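# Push the office chair into the next room's yellow bay

## Task

Bring the office chair through to the adjoining room and leave it standing in the yellow-taped bay there, with each of its five casters fully inside the tape line and none touching it; the chair must stay upright and level, and it must stay in place without the robot holding or bracing it at the end.

## Robot and tools

ROBOT. A wheeled base that drives forward/back and turns in place (it cannot strafe), with a lifting column carrying a head and two six-joint arms, each ending in a two-finger gripper. Shoulder height S = 0.90 m + column_m. Folded, the robot measures 0.73 m long, 0.62 m wide and S + 0.43 m tall; its front edge is 0.40 m ahead of the column.

FRAMES. Base frame: origin on the floor under the column, between the drive wheels; x forward, y left, z up. left_hand and right_hand (positions plus quat_wxyz) are reported in it; the point given is where the fingers meet, and the tips extend 8 mm farther. The odometry frame is the base frame as it stood when the scene began. base_odometry heading runs -3.142 to 3.142, left positive, and is computed from wheel rotation, so slipping is counted as motion.

execute_actions. Argument "actions": a list with one action or none (empty means just read state and pictures). An action may contain:
- "base": exactly one relative move. {"translate_m": d} drives d metres straight from where the base now is, forward positive, range -3 to 3. {"rotate_rad": d} spins in place by d radians, counter-clockwise (left) positive, range -3.2 to 3.2.
- "joints": a single dictionary covering both arms, head and column, keyed by joint name, each value an absolute target. column_m 0 to 0.8 m; head_tilt_rad -0.61 to 1.308 (positive tilts down); left_/right_joint1_rad -2.879 to 2.879; joint2 0 to 3.141; joint3 0 to 3.019; joint4 -1.692 to 1.57; joint5 -1.57 to 1.57 (hand swings toward robot's right when positive); joint6 -2.094 to 2.094 (hand roll); left_/right_gripper_m 0 to 0.093 m fingertip gap.
- "speeds": optional caps for this action only, translate_m 0.05 to 0.8 m/s, rotate_rad 0.1 to 1 rad/s (defaults are the maxima). It does not slow the arms.
All parts start together. A base move needing more than 8.667 s, any action over 15 s, an unknown key or an out-of-range number gets the whole call rejected. Joints you omit may keep pushing toward earlier targets. "cameras": list from cam_head_left, cam_head_right, cam_left_wrist, cam_right_wrist, nav_camera, or "all"; omitted or null gives all, [] gives none.

wait: {"seconds": 0 to 10}; commands nothing, returns state and images.
zoom_image: {"camera": name, "region": [x0, y0, x1, y1]} in pixels of that camera's most recent full image, origin top-left, at most 504 x 504.
finished_scene: {"scene": n}; closes the scene irreversibly and reports success. The chair must already be correctly parked and free-standing.

ARM GEOMETRY. With joint1 at -1.57 (left) or 1.57 (right) and joints 5, 6 at 0, the arm lies in a vertical plane 0.23 m to that side, facing forward. Let a = j2 - 0.35, b = 1.05 + j2 - j3, c = b - j4 (c = 1.57 means fingers point down). Hand point: ahead = 0.12 + 0.39 sin a + 0.38 cos b + 0.25 cos c; height = S + 0.39 cos a - 0.38 sin b - 0.25 sin c. Real hands usually land up to ~5 cm lower and nearer the column (more under load). Reach is about 1 m from the shoulder. Targets within ~0.03 rad (0.08 for joints 2, 3) of the current reading may not move anything; approach contacts in ~0.05 rad steps from your last target. Under 0.4 m height the base housing blocks hands closer than 0.45 m ahead; avoid moving arms while column_m is below 0.3. To grip, command a gap smaller than the object.

RESULT LINES. base_status / joint_status: "done" (base: wheels turned fully, even if slipping), "off_target" (stopped short, may still push), "contact_stop" (base wheel stalled, or column met resistance; target dropped), "time_out", "not_followed" with "joint command not followed" and a cause (a safety check refused arm targets because of self or arm-to-arm proximity or an obstacle; back those joints off at least 0.05 rad, or drive away), "limit_stop_at_motor_heat". on_its_own describes uncommanded behaviour; "held at" is a held target, not a position. motor_effort lists left_wheel and right_wheel as percent of maximum (positive pushes forward), bracket = peak; readings are noisy and biased. wheel_motors_off = 1 while the wheels are cut out. base_tilt gives forward and right lean in degrees (about 1 degree fixed bias). If turned_by_wheels and turned_by_imu disagree by over ~4 % and at least 0.05 rad, the base collided or slipped and heading is off by that gap.

CAMERAS. Head cameras sit 0.91 to 1.03 m + column_m up, pitched down by roughly head_tilt_rad; straight ahead may be off-centre by up to 0.3 rad. Wrist cameras look along the fingers, angled 0.62 rad toward the hand's +x (back toward the robot when fingers point down and forward). nav_camera is at the base front, 0.23 m up, looking roughly level.

CAUTIONS. After a base stall, back off 0.05 m before turning or retrying. About 3 s of hard base pushing cuts the wheel motors for 2 s, during which the base does not hold. Leaning back (forward tilt dropping 0.5 degrees or more) means reverse 0.05 m. Keep the arms from striking or squeezing each other, especially near the centre line. Sustained pushing or holding heats motors; a MOTOR HOT warning appears at 85 °C and at 100 °C the arm goes limp and drops what it holds; relieve pushing by resending the reported joint positions as targets. Avoid tipping the chair or the robot, hard impacts and dropping things; release the chair before finishing.

Each tool is called after ">>>" as name([rows], argument=value, ...), one row to a line, values as JSON.

## Session

>>> execute_actions(actions=[])

Scene clock: 0.00 s.
Joint torques (N m, as the arm reports them, + toward a larger angle): no reading
base_odometry: x=+0.000 y=+0.000 heading=+0.000 (m, m, rad; odometry frame)
turned_by_wheels: +0.000 (rad since the last result)
turned_by_imu: +0.000 (rad since the last result)
base_tilt: forward=+0.5 right=-0.9 (deg)
base_status: not commanded
joint_positions: column_m=+0.554 head_tilt_rad=+0.862 left_joint1_rad=-1.588 left_joint2_rad=+0.862 left_joint3_rad=+0.381 left_joint4_rad=-0.930 left_joint5_rad=+0.040 left_joint6_rad=-0.019 left_gripper_m=+0.094 right_joint1_rad=+1.572 right_joint2_rad=+0.881 right_joint3_rad=+0.393 right_joint4_rad=-0.952 right_joint5_rad=-0.008 right_joint6_rad=-0.024 right_gripper_m=+0.095
joint_status: not commanded
wheel_motors_off: 0
motor_effort: left_wheel=+3 right_wheel=+2 (%)
left_hand: x=+0.1393 y=+0.2142 z=+1.2545 quat_wxyz=(+0.430, +0.010, -0.903, +0.019) (m; base frame)
right_hand: x=+0.1386 y=-0.2239 z=+1.2561 quat_wxyz=(+0.442, +0.009, -0.897, -0.009) (m; base frame)
pictures: cam_head_left, cam_head_right, cam_left_wrist, cam_right_wrist, nav_camera
Images, in order (width x height): cam_head_left 896x504, cam_head_right 896x504, cam_left_wrist 504x504, cam_right_wrist 504x504, nav_camera 896x504.

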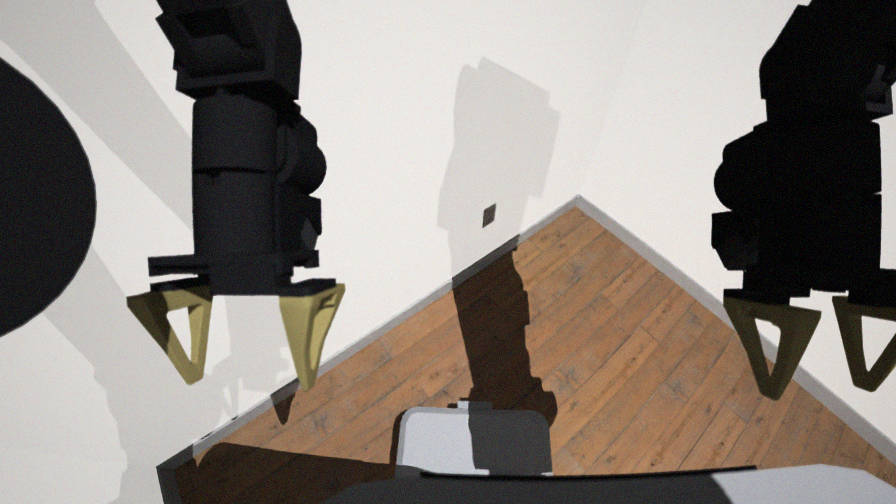

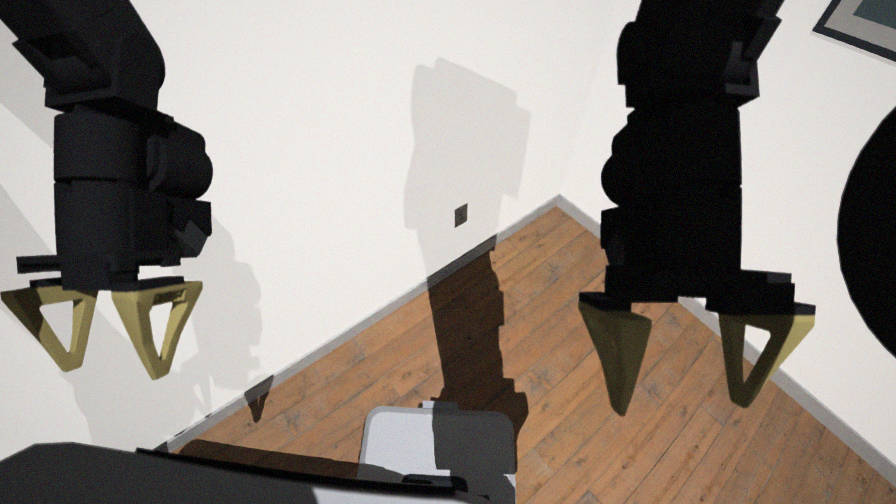

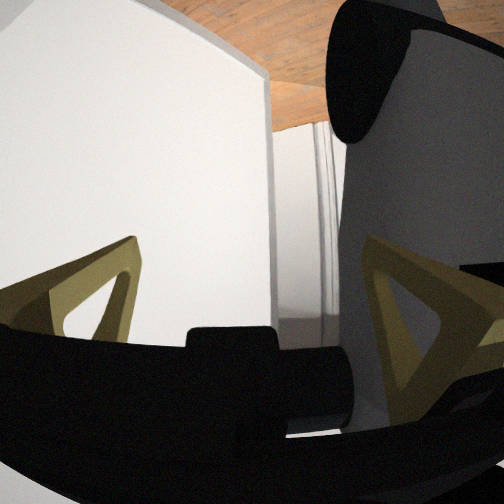

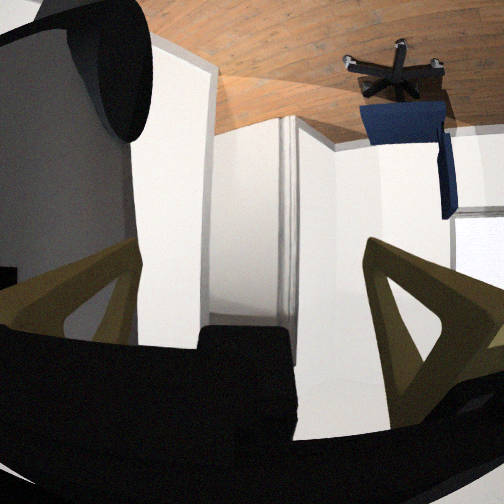

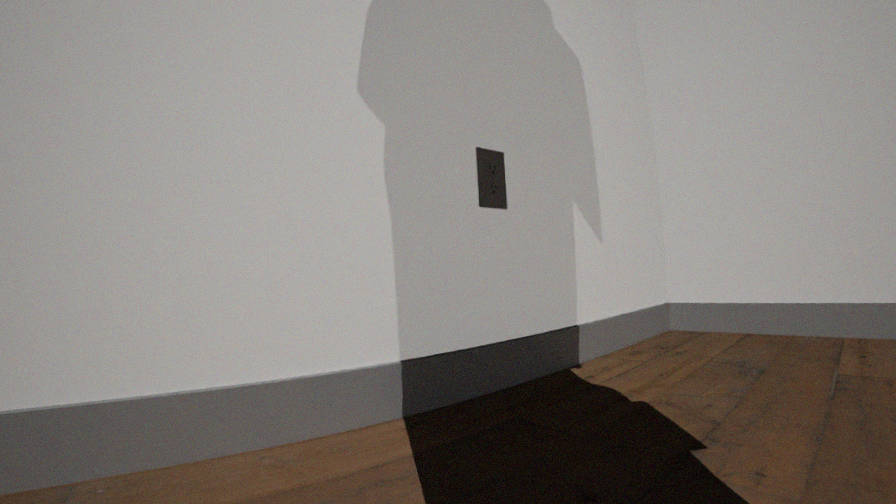

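>>> execute_actions([
  {"base":{"rotate_rad":-1.6},"joints":{"head_tilt_rad":0.4}},
], cameras=["cam_head_left","nav_camera"])

>>> execute_actions([
  {"base":{"rotate_rad":-1.5}},
], cameras=["cam_head_left","nav_camera"])

Scene clock: 4.27 s.
Joint torques (N m, as the arm reports them, + toward a larger angle): left_arm=[-1.4  -6.56 -1.21 -1.52  0.03  0.04] | right_arm=[ 0.59 -6.7  -0.92 -1.49  0.22 -0.08]
base_odometry: x=+0.000 y=+0.000 heading=-1.599 (m, m, rad; odometry frame)
turned_by_wheels: -1.599 (rad since the last result)
turned_by_imu: -1.599 (rad since the last result)
base_tilt: forward=+0.4 right=-0.8 (deg)
base_status: done
joint_positions: column_m=+0.554 head_tilt_rad=+0.419 left_joint1_rad=-1.588 left_joint2_rad=+0.862 left_joint3_rad=+0.381 left_joint4_rad=-0.930 left_joint5_rad=+0.040 left_joint6_rad=-0.019 left_gripper_m=+0.094 right_joint1_rad=+1.572 right_joint2_rad=+0.881 right_joint3_rad=+0.393 right_joint4_rad=-0.952 right_joint5_rad=-0.008 right_joint6_rad=-0.024 right_gripper_m=+0.095
joint_status: all done
wheel_motors_off: 0
motor_effort: left_wheel=+2(32) right_wheel=-1(28) (%)
left_hand: x=+0.1393 y=+0.2142 z=+1.2545 quat_wxyz=(+0.430, +0.010, -0.903, +0.019) (m; base frame)
right_hand: x=+0.1386 y=-0.2239 z=+1.2561 quat_wxyz=(+0.442, +0.009, -0.897, -0.009) (m; base frame)
pictures: cam_head_left, nav_camera
camera_calibration (this result's frames):
cam_head_left: T_world_to_cam=[[0.0573375, -0.998195, 0.0178901, 0.0266092], [-0.465167, -0.0425668, -0.884199, 1.3895], [0.883364, 0.0423758, -0.466768, 0.607525], [0, 0, 0, 1]] pos_world=[0.108156, 0.0599632, 1.51169]
Images, in order (width x height): cam_head_left 896x504, nav_camera 896x504.

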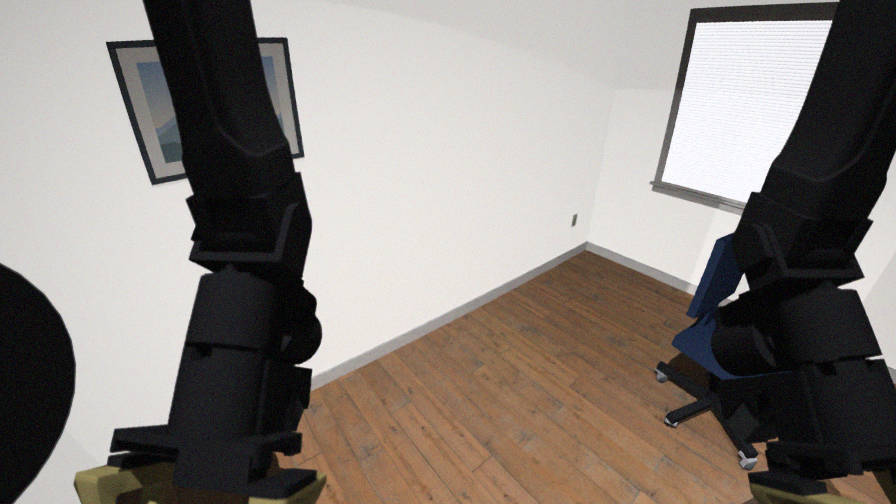

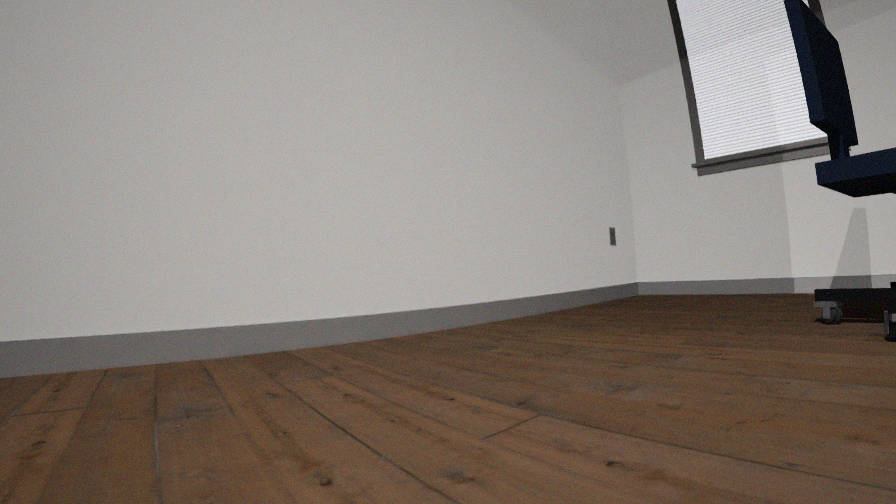

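Scene clock: 7.07 s.
Joint torques (N m, as the arm reports them, + toward a larger angle): left_arm=[-1.57 -6.27 -1.05 -1.49  0.02  0.04] | right_arm=[ 0.55 -6.55 -1.02 -1.46  0.21 -0.08]
base_odometry: x=+0.000 y=+0.000 heading=-3.099 (m, m, rad; odometry frame)
turned_by_wheels: -1.499 (rad since the last result)
turned_by_imu: -1.500 (rad since the last result)
base_tilt: forward=+0.4 right=-0.9 (deg)
base_status: done
joint_positions: column_m=+0.554 head_tilt_rad=+0.419 left_joint1_rad=-1.588 left_joint2_rad=+0.862 left_joint3_rad=+0.381 left_joint4_rad=-0.930 left_joint5_rad=+0.040 left_joint6_rad=-0.019 left_gripper_m=+0.094 right_joint1_rad=+1.572 right_joint2_rad=+0.881 right_joint3_rad=+0.393 right_joint4_rad=-0.952 right_joint5_rad=-0.008 right_joint6_rad=-0.024 right_gripper_m=+0.095
joint_status: not commanded
wheel_motors_off: 0
motor_effort: left_wheel=-2(28) right_wheel=-2(20) (%)
left_hand: x=+0.1391 y=+0.2142 z=+1.2546 quat_wxyz=(+0.430, +0.010, -0.903, +0.019) (m; base frame)
right_hand: x=+0.1386 y=-0.2239 z=+1.2561 quat_wxyz=(+0.442, +0.009, -0.897, -0.009) (m; base frame)
pictures: cam_head_left, nav_camera
camera_calibration (this result's frames):
cam_head_left: T_world_to_cam=[[0.0573373, -0.998195, 0.0178908, 0.0266083], [-0.465157, -0.0425668, -0.884204, 1.3895], [0.883369, 0.0423758, -0.466758, 0.60751], [0, 0, 0, 1]] pos_world=[0.108156, 0.0599632, 1.51169]
Images, in order (width x height): cam_head_left 896x504, nav_camera 896x504.

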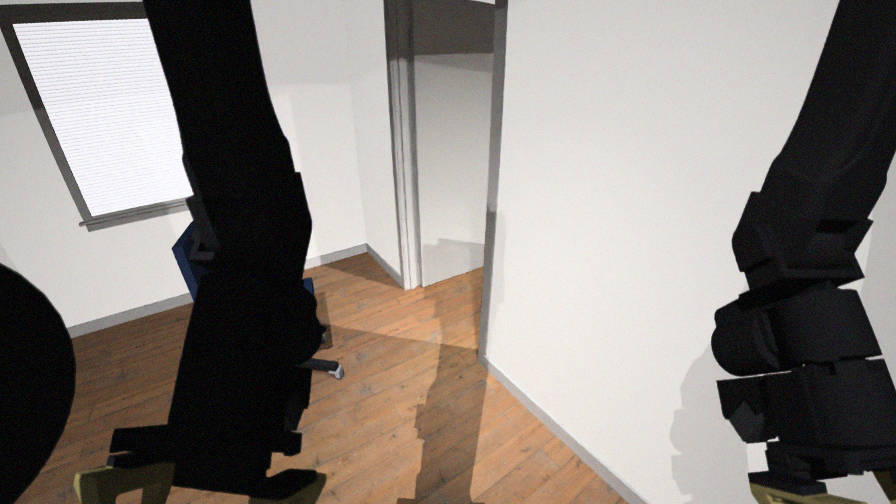

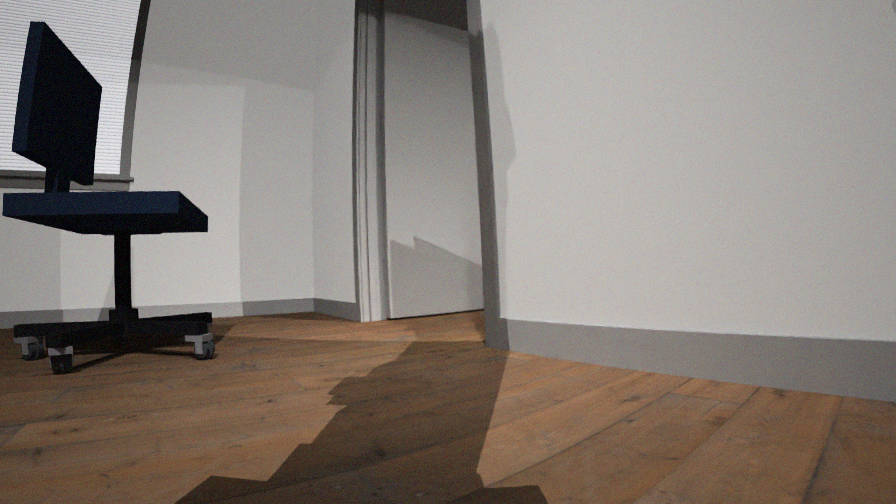

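>>> execute_actions([
  {"base":{"rotate_rad":0.65},"joints":{"column_m":0.5,"head_tilt_rad":0.6,"left_joint2_rad":0.93,"left_joint3_rad":0.78,"left_joint4_rad":0.14,"left_joint6_rad":1.57,"right_joint2_rad":0.93,"right_joint3_rad":0.78,"right_joint4_rad":0.14,"right_joint6_rad":1.57}},
], cameras=["cam_head_left","nav_camera"])

Scene clock: 13.40 s.
Joint torques (N m, as the arm reports them, + toward a larger angle): left_arm=[ -1.48 -13.11   4.64   1.4    0.12   0.06] | right_arm=[  0.47 -12.49   4.07   1.35   0.3   -0.03]
base_odometry: x=+0.000 y=+0.000 heading=-2.449 (m, m, rad; odometry frame)
turned_by_wheels: +0.650 (rad since the last result)
turned_by_imu: +0.651 (rad since the last result)
base_tilt: forward=+0.5 right=-0.9 (deg)
base_status: done
joint_positions: column_m=+0.500 head_tilt_rad=+0.604 left_joint1_rad=-1.588 left_joint2_rad=+0.936 left_joint3_rad=+0.779 left_joint4_rad=+0.124 left_joint5_rad=+0.040 left_joint6_rad=+1.563 left_gripper_m=+0.094 right_joint1_rad=+1.572 right_joint2_rad=+0.921 right_joint3_rad=+0.781 right_joint4_rad=+0.129 right_joint5_rad=-0.008 right_joint6_rad=+1.562 right_gripper_m=+0.095
joint_status: all done
wheel_motors_off: 0
motor_effort: left_wheel=-2(27) right_wheel=+0(19) (%)
left_hand: x=+0.5902 y=+0.2097 z=+1.1487 quat_wxyz=(-0.191, -0.688, -0.683, -0.151) (m; base frame)
right_hand: x=+0.5967 y=-0.2237 z=+1.1566 quat_wxyz=(-0.177, -0.680, -0.688, -0.182) (m; base frame)
pictures: cam_head_left, nav_camera
camera_calibration (this result's frames):
cam_head_left: T_world_to_cam=[[0.059649, -0.998195, 0.00704565, 0.0435754], [-0.619772, -0.0425668, -0.783627, 1.20002], [0.782512, 0.0423758, -0.621192, 0.816843], [0, 0, 0, 1]] pos_world=[0.101948, 0.0599632, 1.44747]
Images, in order (width x height): cam_head_left 896x504, nav_camera 896x504.

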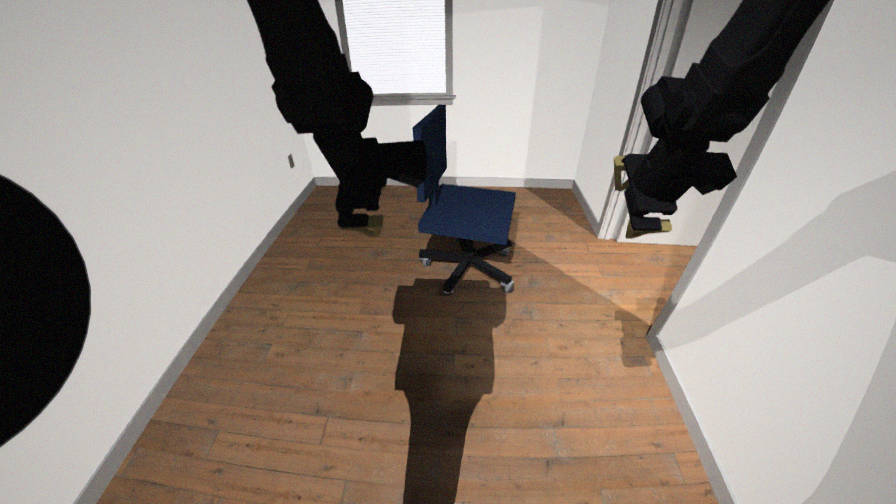

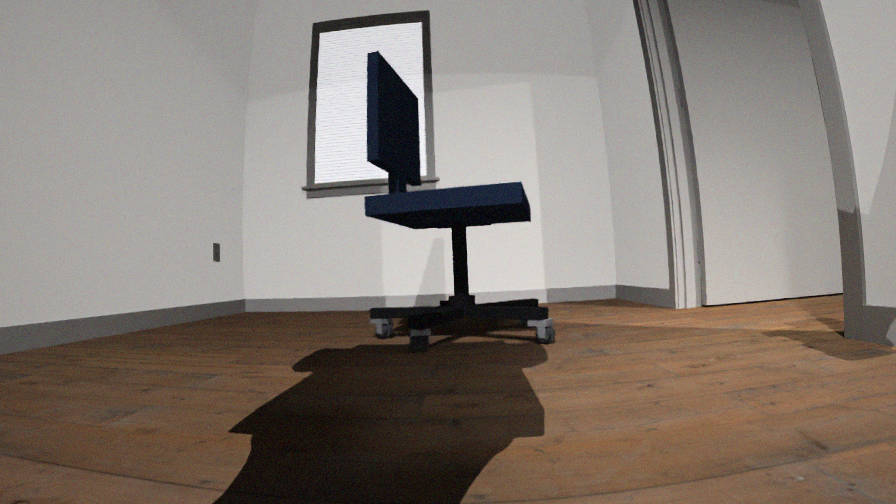

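>>> execute_actions([
  {"base":{"rotate_rad":0.515}},
], cameras=[])

>>> execute_actions([
  {"base":{"translate_m":1.93}},
], cameras=[])

>>> execute_actions([
  {"base":{"rotate_rad":-2.086},"joints":{"head_tilt_rad":0.9}},
], cameras=["cam_head_left","cam_head_right","nav_camera"])

Scene clock: 17.83 s.
Joint torques (N m, as the arm reports them, + toward a larger angle): left_arm=[ -1.61 -13.31   4.52   1.44   0.12   0.06] | right_arm=[  0.49 -12.42   4.07   1.35   0.29  -0.03]
base_odometry: x=+0.000 y=+0.000 heading=-1.935 (m, m, rad; odometry frame)
turned_by_wheels: +0.514 (rad since the last result)
turned_by_imu: +0.511 (rad since the last result)
base_tilt: forward=+0.5 right=-0.9 (deg)
base_status: done
joint_positions: column_m=+0.500 head_tilt_rad=+0.604 left_joint1_rad=-1.588 left_joint2_rad=+0.936 left_joint3_rad=+0.779 left_joint4_rad=+0.124 left_joint5_rad=+0.040 left_joint6_rad=+1.563 left_gripper_m=+0.094 right_joint1_rad=+1.572 right_joint2_rad=+0.921 right_joint3_rad=+0.781 right_joint4_rad=+0.129 right_joint5_rad=-0.008 right_joint6_rad=+1.562 right_gripper_m=+0.095
joint_status: not commanded
wheel_motors_off: 0
motor_effort: left_wheel=-1(35) right_wheel=+2(29) (%)
left_hand: x=+0.5902 y=+0.2097 z=+1.1487 quat_wxyz=(-0.191, -0.688, -0.683, -0.151) (m; base frame)
right_hand: x=+0.5967 y=-0.2237 z=+1.1566 quat_wxyz=(-0.177, -0.680, -0.688, -0.182) (m; base frame)
pictures: none
No camera images: the call's "cameras" was empty. Leave "cameras" out to get every camera's image.

Scene clock: 22.50 s.
Joint torques (N m, as the arm reports them, + toward a larger angle): left_arm=[ -1.59 -13.05   4.98   1.45   0.11   0.06] | right_arm=[  0.42 -12.17   4.06   1.32   0.29  -0.03]
base_odometry: x=-0.687 y=-1.803 heading=-1.935 (m, m, rad; odometry frame)
turned_by_wheels: +0.000 (rad since the last result)
turned_by_imu: +0.003 (rad since the last result)
base_tilt: forward=+0.5 right=-0.9 (deg)
base_status: done
joint_positions: column_m=+0.500 head_tilt_rad=+0.604 left_joint1_rad=-1.588 left_joint2_rad=+0.936 left_joint3_rad=+0.774 left_joint4_rad=+0.124 left_joint5_rad=+0.040 left_joint6_rad=+1.563 left_gripper_m=+0.094 right_joint1_rad=+1.572 right_joint2_rad=+0.921 right_joint3_rad=+0.781 right_joint4_rad=+0.129 right_joint5_rad=-0.008 right_joint6_rad=+1.562 right_gripper_m=+0.095
joint_status: not commanded
wheel_motors_off: 0
motor_effort: left_wheel=+1(42) right_wheel=-1(34) (%)
left_hand: x=+0.5876 y=+0.2097 z=+1.1475 quat_wxyz=(-0.190, -0.689, -0.684, -0.150) (m; base frame)
right_hand: x=+0.5967 y=-0.2237 z=+1.1566 quat_wxyz=(-0.177, -0.680, -0.688, -0.182) (m; base frame)
pictures: none
No camera images: the call's "cameras" was empty. Leave "cameras" out to get every camera's image.

Scene clock: 25.90 s.
Joint torques (N m, as the arm reports them, + toward a larger angle): left_arm=[ -1.87 -13.1    4.91   1.45   0.13   0.06] | right_arm=[  0.46 -12.29   4.06   1.35   0.29  -0.03]
base_odometry: x=-0.687 y=-1.804 heading=+2.263 (m, m, rad; odometry frame)
turned_by_wheels: -2.086 (rad since the last result)
turned_by_imu: -2.085 (rad since the last result)
base_tilt: forward=+0.5 right=-0.9 (deg)
base_status: done
joint_positions: column_m=+0.500 head_tilt_rad=+0.901 left_joint1_rad=-1.588 left_joint2_rad=+0.936 left_joint3_rad=+0.774 left_joint4_rad=+0.124 left_joint5_rad=+0.040 left_joint6_rad=+1.563 left_gripper_m=+0.094 right_joint1_rad=+1.572 right_joint2_rad=+0.921 right_joint3_rad=+0.781 right_joint4_rad=+0.129 right_joint5_rad=-0.008 right_joint6_rad=+1.562 right_gripper_m=+0.095
joint_status: all done
wheel_motors_off: 0
motor_effort: left_wheel=+0(32) right_wheel=-2(33) (%)
left_hand: x=+0.5876 y=+0.2097 z=+1.1475 quat_wxyz=(-0.190, -0.689, -0.684, -0.150) (m; base frame)
right_hand: x=+0.5967 y=-0.2237 z=+1.1566 quat_wxyz=(-0.177, -0.680, -0.688, -0.182) (m; base frame)
pictures: cam_head_left, cam_head_right, nav_camera
camera_calibration (this result's frames):
cam_head_left: T_world_to_cam=[[0.0591, -0.998195, -0.0107156, 0.0699973], [-0.821933, -0.0425668, -0.567991, 0.889676], [0.566509, 0.0423758, -0.822965, 1.12749], [0, 0, 0, 1]] pos_world=[0.0883834, 0.0599632, 1.43396]
cam_head_right: T_world_to_cam=[[0.0366566, -0.99918, -0.0171978, -0.049551], [-0.807144, -0.0194559, -0.590033, 0.91999], [0.589215, 0.0355097, -0.807196, 1.09807], [0, 0, 0, 1]] pos_world=[0.0973839, -0.0706032, 1.42833]
Images, in order (width x height): cam_head_left 896x504, cam_head_right 896x504, nav_camera 896x504.

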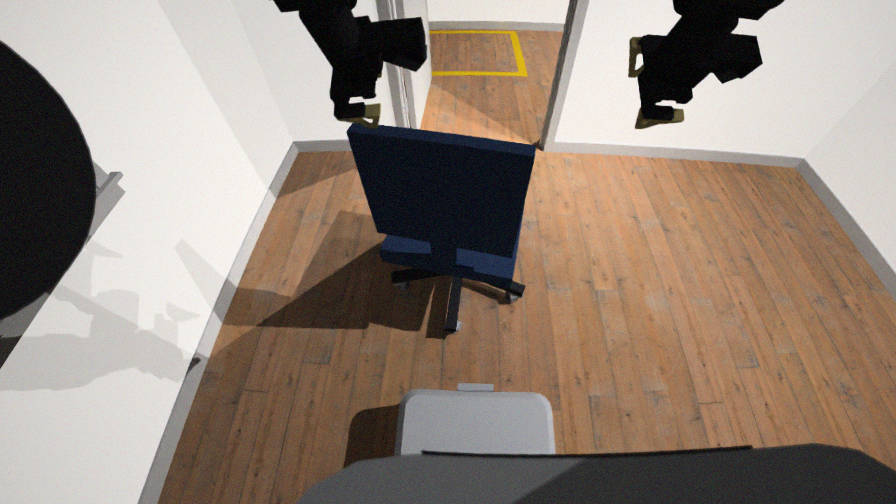

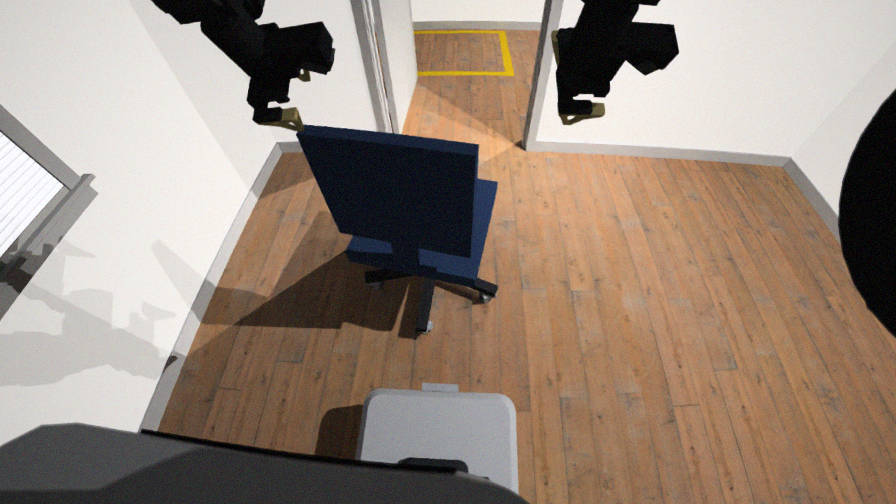

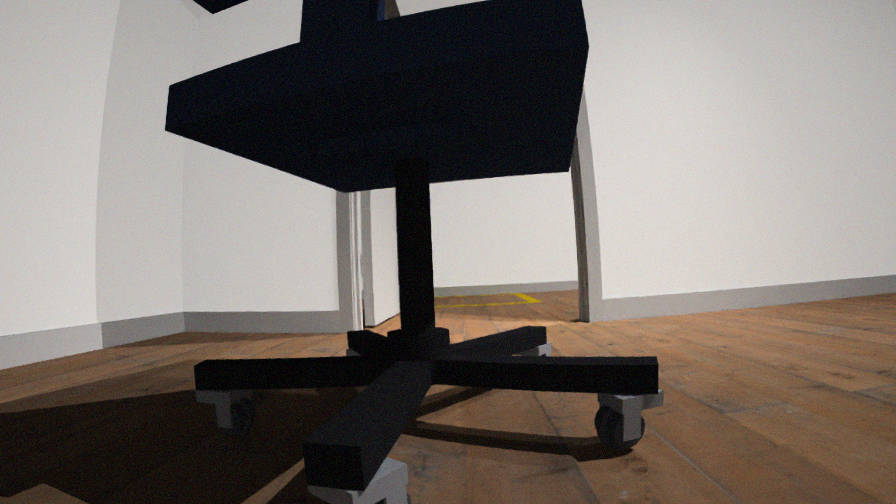

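>>> execute_actions([
  {"base":{"translate_m":0.06},"joints":{"left_joint2_rad":1.25,"left_joint3_rad":1.8,"left_joint4_rad":-1.07,"right_joint1_rad":1.9,"right_joint2_rad":1.25,"right_joint3_rad":1.8,"right_joint4_rad":-1.07,"right_joint5_rad":0.0}},
])

Scene clock: 31.30 s.
Joint torques (N m, as the arm reports them, + toward a larger angle): left_arm=[ -1.53 -19.54   9.94  -0.33   0.12   0.08] | right_arm=[  2.54 -20.16  10.45  -0.19   0.16   0.02]
base_odometry: x=-0.726 y=-1.757 heading=+2.262 (m, m, rad; odometry frame)
turned_by_wheels: +0.000 (rad since the last result)
turned_by_imu: +0.000 (rad since the last result)
base_tilt: forward=+0.5 right=-0.8 (deg)
base_status: done
joint_positions: column_m=+0.500 head_tilt_rad=+0.902 left_joint1_rad=-1.588 left_joint2_rad=+1.237 left_joint3_rad=+1.785 left_joint4_rad=-1.060 left_joint5_rad=+0.040 left_joint6_rad=+1.563 left_gripper_m=+0.094 right_joint1_rad=+1.910 right_joint2_rad=+1.257 right_joint3_rad=+1.765 right_joint4_rad=-1.064 right_joint5_rad=-0.001 right_joint6_rad=+1.562 right_gripper_m=+0.095
joint_status: all done
wheel_motors_off: 0
motor_effort: left_wheel=+0(49) right_wheel=+1(40) (%)
left_hand: x=+0.7613 y=+0.2092 z=+1.2157 quat_wxyz=(-0.023, -0.707, -0.706, +0.015) (m; base frame)
right_hand: x=+0.7332 y=-0.0549 z=+1.2217 quat_wxyz=(+0.113, -0.632, -0.761, -0.092) (m; base frame)
pictures: cam_head_left, cam_head_right, cam_left_wrist, cam_right_wrist, nav_camera
camera_calibration (this result's frames):
cam_head_left: T_world_to_cam=[[0.0590897, -0.998195, -0.0107726, 0.0700824], [-0.82248, -0.0425668, -0.567199, 0.888526], [0.565716, 0.0423758, -0.82351, 1.12834], [0, 0, 0, 1]] pos_world=[0.0883332, 0.0599632, 1.43393]
cam_head_right: T_world_to_cam=[[0.0366401, -0.99918, -0.0172331, -0.0494977], [-0.807712, -0.0194559, -0.589256, 0.918862], [0.588437, 0.0355097, -0.807763, 1.09895], [0, 0, 0, 1]] pos_world=[0.0973283, -0.0706032, 1.42828]
cam_left_wrist: T_world_to_cam=[[-0.999874, 0.00577649, -0.0148038, 0.776587], [-0.00326567, 0.837012, 0.547175, -0.835277], [0.0155517, 0.547154, -0.836887, 1.01201], [0, 0, 0, 1]] pos_world=[0.758023, 0.140928, 1.31547]
cam_right_wrist: T_world_to_cam=[[-0.980593, -0.19587, -0.00853982, 0.713057], [-0.127045, 0.601651, 0.788591, -0.828266], [-0.149323, 0.774372, -0.614858, 1.03076], [0, 0, 0, 1]] pos_world=[0.747908, -0.160201, 1.29303]
Images, in order (width x height): cam_head_left 896x504, cam_head_right 896x504, cam_left_wrist 504x504, cam_right_wrist 504x504, nav_camera 896x504.

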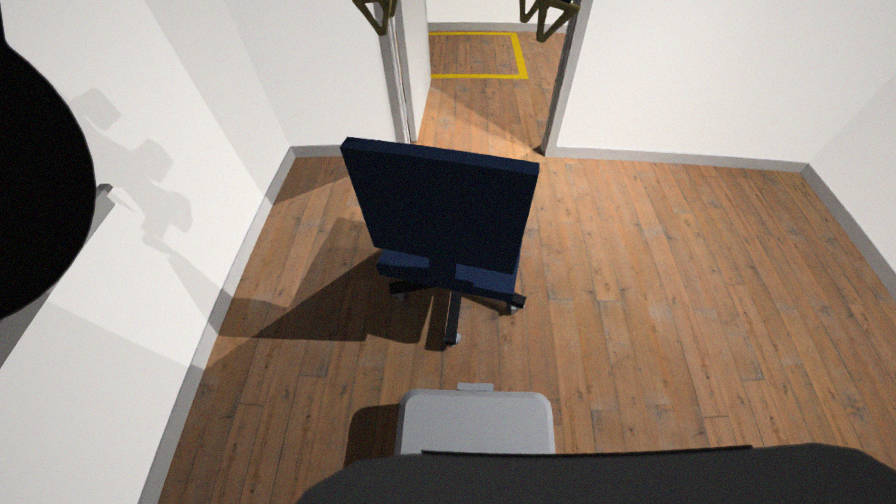

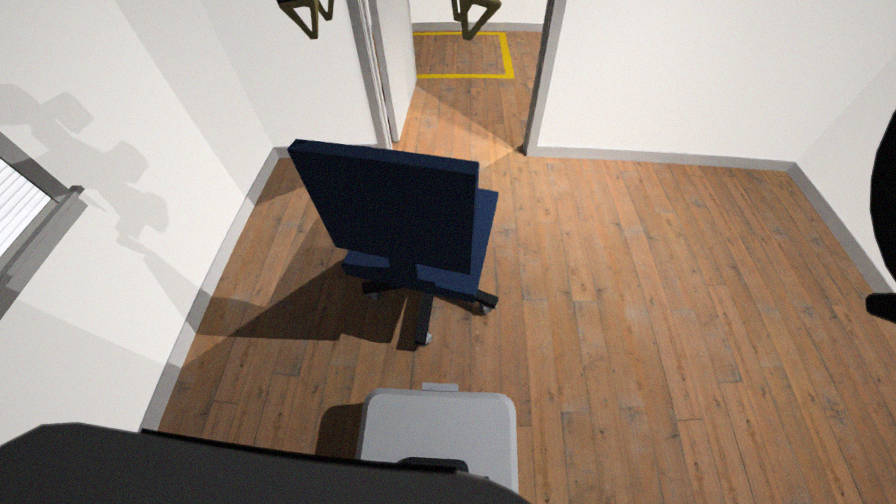

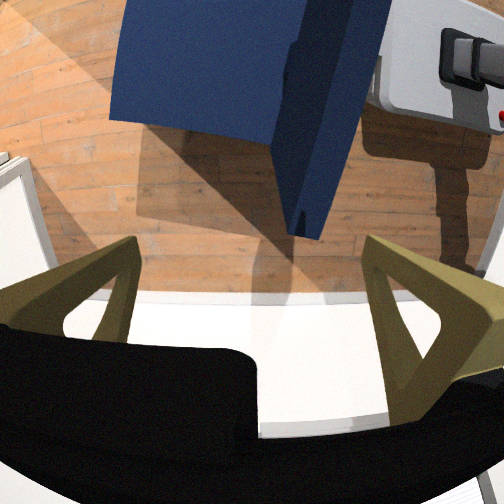

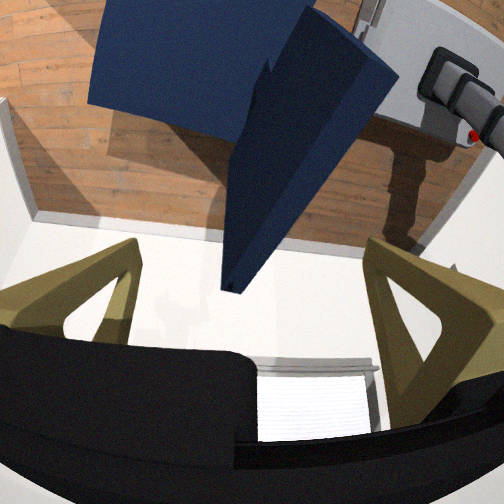

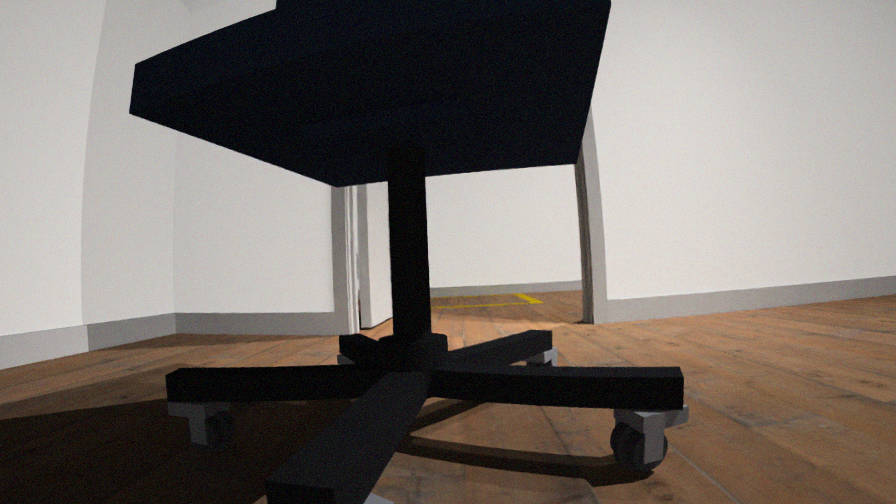

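>>> execute_actions([
  {"base":{"translate_m":-0.085},"joints":{"column_m":0.36}},
], cameras=["cam_head_left","cam_left_wrist","cam_right_wrist"])

Scene clock: 37.30 s.
Joint torques (N m, as the arm reports them, + toward a larger angle): left_arm=[ -1.69 -19.26  10.03  -0.27   0.13   0.1 ] | right_arm=[  2.54 -20.19  10.38  -0.16   0.17   0.02]
base_odometry: x=-0.672 y=-1.823 heading=+2.262 (m, m, rad; odometry frame)
turned_by_wheels: +0.000 (rad since the last result)
turned_by_imu: +0.000 (rad since the last result)
base_tilt: forward=+0.5 right=-0.9 (deg)
base_status: done
joint_positions: column_m=+0.360 head_tilt_rad=+0.902 left_joint1_rad=-1.588 left_joint2_rad=+1.237 left_joint3_rad=+1.785 left_joint4_rad=-1.061 left_joint5_rad=+0.040 left_joint6_rad=+1.563 left_gripper_m=+0.094 right_joint1_rad=+1.909 right_joint2_rad=+1.257 right_joint3_rad=+1.765 right_joint4_rad=-1.064 right_joint5_rad=-0.001 right_joint6_rad=+1.562 right_gripper_m=+0.095
joint_status: all done
wheel_motors_off: 0
motor_effort: left_wheel=-1(30) right_wheel=-4(44) (%)
left_hand: x=+0.7611 y=+0.2092 z=+1.0757 quat_wxyz=(-0.023, -0.707, -0.706, +0.016) (m; base frame)
right_hand: x=+0.7333 y=-0.0555 z=+1.0817 quat_wxyz=(+0.113, -0.632, -0.761, -0.092) (m; base frame)
pictures: cam_head_left, cam_left_wrist, cam_right_wrist
camera_calibration (this result's frames):
cam_head_left: T_world_to_cam=[[0.0590871, -0.998195, -0.0107865, 0.0685932], [-0.822614, -0.0425668, -0.567004, 0.808867], [0.565522, 0.0423758, -0.823644, 1.01324], [0, 0, 0, 1]] pos_world=[0.0883209, 0.0599632, 1.29392]
cam_left_wrist: T_world_to_cam=[[-0.99989, 0.00579327, -0.0136596, 0.773011], [-0.00262562, 0.837007, 0.547186, -0.759176], [0.0146032, 0.547162, -0.836899, 0.89558], [0, 0, 0, 1]] pos_world=[0.757854, 0.14093, 1.17548]
cam_right_wrist: T_world_to_cam=[[-0.980686, -0.195425, -0.00798066, 0.711313], [-0.126483, 0.60254, 0.788002, -0.71719], [-0.149186, 0.773792, -0.615621, 0.945822], [0, 0, 0, 1]] pos_world=[0.747967, -0.160725, 1.15309]
Images, in order (width x height): cam_head_left 896x504, cam_left_wrist 504x504, cam_right_wrist 504x504.

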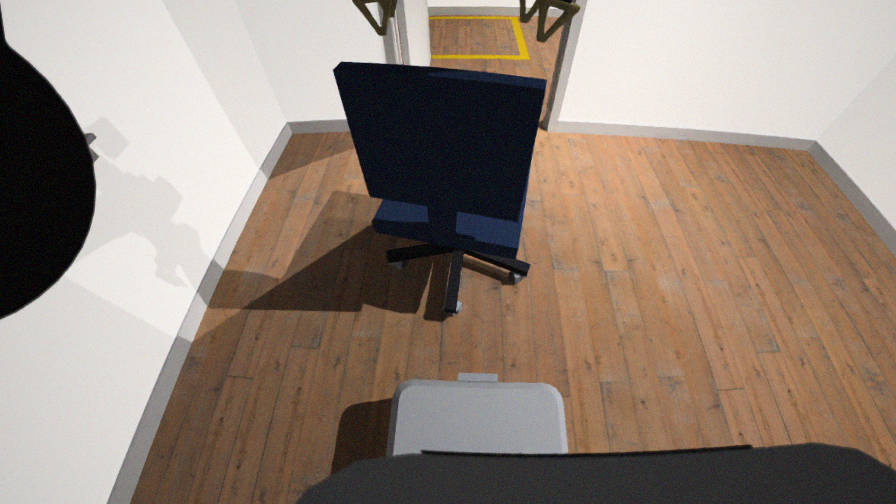

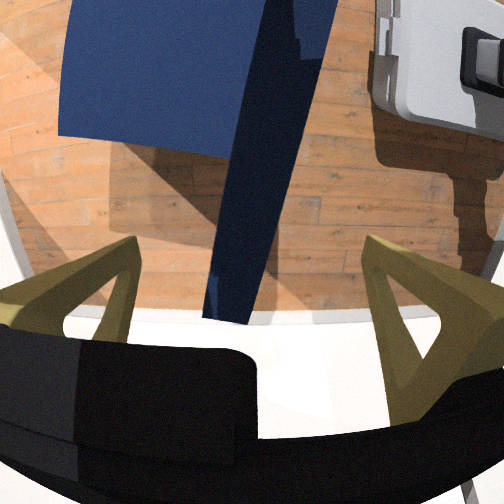

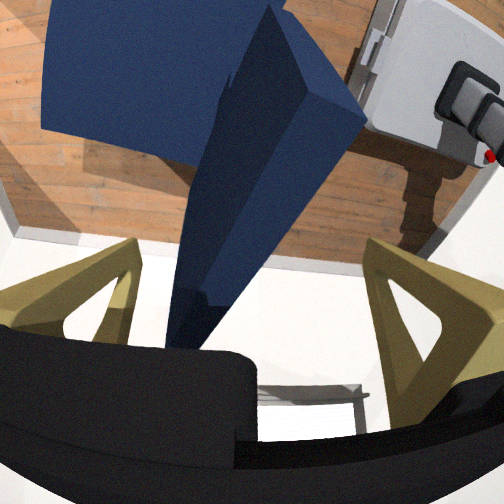

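>>> execute_actions([
  {"base":{"translate_m":0.02},"joints":{"column_m":0.24}},
], cameras=["cam_head_left","cam_left_wrist","cam_right_wrist"])

Scene clock: 40.60 s.
Joint torques (N m, as the arm reports them, + toward a larger angle): left_arm=[ -1.67 -19.84   9.97  -0.11   0.14   0.07] | right_arm=[  2.37 -16.82   9.51   0.16   0.15  -0.17]
base_odometry: x=-0.684 y=-1.807 heading=+2.263 (m, m, rad; odometry frame)
turned_by_wheels: +0.000 (rad since the last result)
turned_by_imu: +0.001 (rad since the last result)
base_tilt: forward=+0.5 right=-0.9 (deg)
base_status: done
joint_positions: column_m=+0.240 head_tilt_rad=+0.902 left_joint1_rad=-1.588 left_joint2_rad=+1.238 left_joint3_rad=+1.786 left_joint4_rad=-1.066 left_joint5_rad=+0.040 left_joint6_rad=+1.567 left_gripper_m=+0.094 right_joint1_rad=+1.908 right_joint2_rad=+1.212 right_joint3_rad=+1.779 right_joint4_rad=-1.071 right_joint5_rad=-0.001 right_joint6_rad=+1.577 right_gripper_m=+0.095
joint_status: all done
wheel_motors_off: 0
motor_effort: left_wheel=+5(58) right_wheel=-2(27) (%)
left_hand: x=+0.7601 y=+0.2093 z=+0.9557 quat_wxyz=(-0.021, -0.708, -0.705, +0.017) (m; base frame)
right_hand: x=+0.7465 y=-0.0629 z=+0.9928 quat_wxyz=(+0.097, -0.641, -0.753, -0.110) (m; base frame)
pictures: cam_head_left, cam_left_wrist, cam_right_wrist
camera_calibration (this result's frames):
cam_head_left: T_world_to_cam=[[0.0590867, -0.998195, -0.010789, 0.0673017], [-0.822638, -0.0425668, -0.56697, 0.740781], [0.565488, 0.0423758, -0.823667, 0.91443], [0, 0, 0, 1]] pos_world=[0.0883188, 0.0599632, 1.17391]
cam_left_wrist: T_world_to_cam=[[-0.999918, 0.00890744, -0.00924889, 0.765563], [0.00239412, 0.836972, 0.54724, -0.69738], [0.0126156, 0.547173, -0.836925, 0.796691], [0, 0, 0, 1]] pos_world=[0.757119, 0.140941, 1.05549]
cam_right_wrist: T_world_to_cam=[[-0.98469, -0.166229, -0.0524644, 0.771111], [-0.143323, 0.60078, 0.786462, -0.627056], [-0.0992136, 0.781941, -0.615406, 0.861862], [0, 0, 0, 1]] pos_world=[0.754943, -0.169021, 1.06401]
Images, in order (width x height): cam_head_left 896x504, cam_left_wrist 504x504, cam_right_wrist 504x504.

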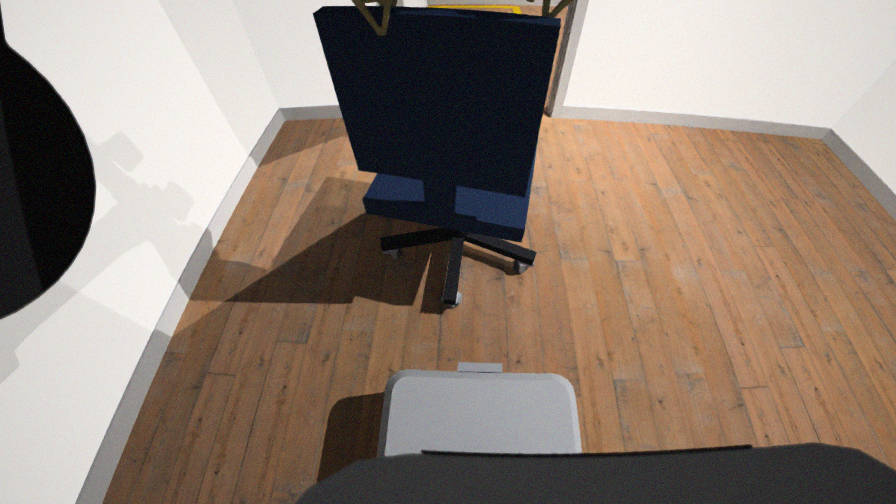

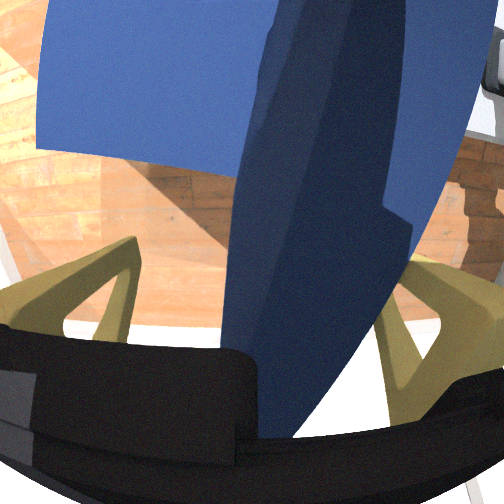

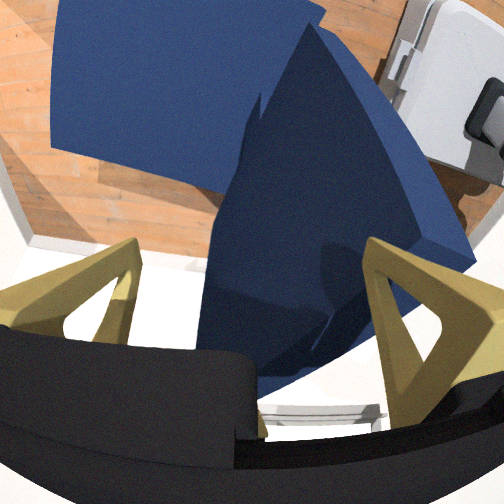

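>>> execute_actions([
  {"joints":{"column_m":0.33}},
], cameras=[])

>>> execute_actions([
  {"joints":{"right_joint2_rad":1.1,"right_joint3_rad":1.53,"right_joint4_rad":-0.95}},
], cameras=[])

>>> execute_actions([
  {"joints":{"column_m":0.2}},
], cameras=["cam_left_wrist","cam_right_wrist"])

Scene clock: 44.63 s.
Joint torques (N m, as the arm reports them, + toward a larger angle): left_arm=[ -1.53 -19.86   9.74  -0.12   0.14   0.06] | right_arm=[  2.4  -17.33   9.51   0.15   0.12  -0.16]
base_odometry: x=-0.684 y=-1.807 heading=+2.263 (m, m, rad; odometry frame)
turned_by_wheels: +0.000 (rad since the last result)
turned_by_imu: +0.000 (rad since the last result)
base_tilt: forward=+0.4 right=-0.9 (deg)
base_status: not commanded
joint_positions: column_m=+0.330 head_tilt_rad=+0.902 left_joint1_rad=-1.588 left_joint2_rad=+1.238 left_joint3_rad=+1.786 left_joint4_rad=-1.066 left_joint5_rad=+0.040 left_joint6_rad=+1.567 left_gripper_m=+0.094 right_joint1_rad=+1.908 right_joint2_rad=+1.219 right_joint3_rad=+1.779 right_joint4_rad=-1.071 right_joint5_rad=+0.000 right_joint6_rad=+1.577 right_gripper_m=+0.095
joint_status: all done
wheel_motors_off: 0
motor_effort: left_wheel=+4(4) right_wheel=-3(5) (%)
left_hand: x=+0.7600 y=+0.2093 z=+1.0453 quat_wxyz=(-0.021, -0.708, -0.705, +0.017) (m; base frame)
right_hand: x=+0.7454 y=-0.0623 z=+1.0786 quat_wxyz=(+0.099, -0.641, -0.754, -0.107) (m; base frame)
pictures: none
No camera images: the call's "cameras" was empty. Leave "cameras" out to get every camera's image.

Scene clock: 45.60 s.
Joint torques (N m, as the arm reports them, + toward a larger angle): left_arm=[ -1.49 -20.    10.02  -0.14   0.14   0.06] | right_arm=[  2.15 -18.76   6.33   0.42   0.12  -0.16]
base_odometry: x=-0.684 y=-1.807 heading=+2.263 (m, m, rad; odometry frame)
turned_by_wheels: +0.000 (rad since the last result)
turned_by_imu: +0.000 (rad since the last result)
base_tilt: forward=+0.5 right=-0.9 (deg)
base_status: not commanded
joint_positions: column_m=+0.330 head_tilt_rad=+0.902 left_joint1_rad=-1.588 left_joint2_rad=+1.238 left_joint3_rad=+1.786 left_joint4_rad=-1.066 left_joint5_rad=+0.040 left_joint6_rad=+1.567 left_gripper_m=+0.094 right_joint1_rad=+1.908 right_joint2_rad=+1.114 right_joint3_rad=+1.538 right_joint4_rad=-0.958 right_joint5_rad=+0.000 right_joint6_rad=+1.577 right_gripper_m=+0.095
joint_status: all done
wheel_motors_off: 0
motor_effort: left_wheel=+3(3) right_wheel=-3(2) (%)
left_hand: x=+0.7600 y=+0.2093 z=+1.0453 quat_wxyz=(-0.021, -0.708, -0.705, +0.017) (m; base frame)
right_hand: x=+0.6855 y=-0.0680 z=+1.0631 quat_wxyz=(+0.106, -0.640, -0.755, -0.098) (m; base frame)
pictures: none
No camera images: the call's "cameras" was empty. Leave "cameras" out to get every camera's image.

Scene clock: 47.87 s.
Joint torques (N m, as the arm reports them, + toward a larger angle): left_arm=[ -1.55 -19.48   9.96   0.06   0.2    0.02] | right_arm=[  2.16 -18.83   6.21   0.39   0.12  -0.16]
base_odometry: x=-0.684 y=-1.807 heading=+2.263 (m, m, rad; odometry frame)
turned_by_wheels: +0.000 (rad since the last result)
turned_by_imu: +0.000 (rad since the last result)
base_tilt: forward=+0.5 right=-0.8 (deg)
base_status: not commanded
joint_positions: column_m=+0.200 head_tilt_rad=+0.902 left_joint1_rad=-1.588 left_joint2_rad=+1.233 left_joint3_rad=+1.786 left_joint4_rad=-1.072 left_joint5_rad=+0.038 left_joint6_rad=+1.571 left_gripper_m=+0.094 right_joint1_rad=+1.908 right_joint2_rad=+1.114 right_joint3_rad=+1.538 right_joint4_rad=-0.958 right_joint5_rad=+0.000 right_joint6_rad=+1.577 right_gripper_m=+0.095
joint_status: all done
wheel_motors_off: 0
motor_effort: left_wheel=+3(5) right_wheel=-3(3) (%)
left_hand: x=+0.7594 y=+0.2096 z=+0.9186 quat_wxyz=(-0.020, -0.710, -0.704, +0.017) (m; base frame)
right_hand: x=+0.6855 y=-0.0680 z=+0.9333 quat_wxyz=(+0.106, -0.640, -0.755, -0.098) (m; base frame)
pictures: cam_left_wrist, cam_right_wrist
camera_calibration (this result's frames):
cam_left_wrist: T_world_to_cam=[[-0.999877, 0.0135051, -0.00796454, 0.762395], [0.00692355, 0.836095, 0.548541, -0.681787], [0.0140672, 0.548418, -0.836086, 0.763348], [0, 0, 0, 1]] pos_world=[0.756283, 0.141109, 1.01828]
cam_right_wrist: T_world_to_cam=[[-0.984351, -0.174539, -0.0242843, 0.679937], [-0.126565, 0.604347, 0.786604, -0.597286], [-0.122617, 0.777368, -0.61698, 0.840345], [0, 0, 0, 1]] pos_world=[0.696741, -0.173614, 1.00482]
Images, in order (width x height): cam_left_wrist 504x504, cam_right_wrist 504x504.

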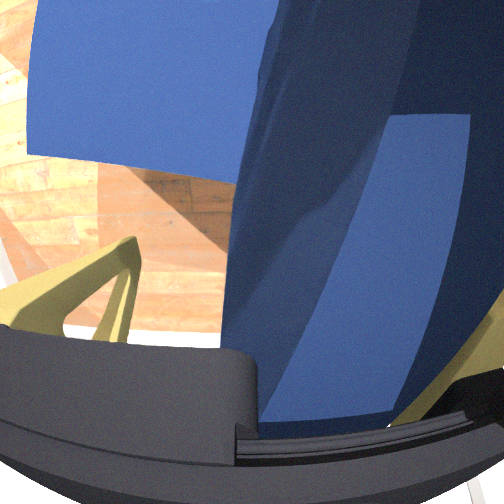

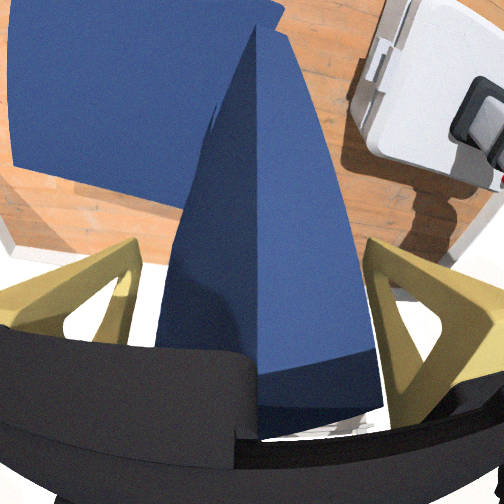

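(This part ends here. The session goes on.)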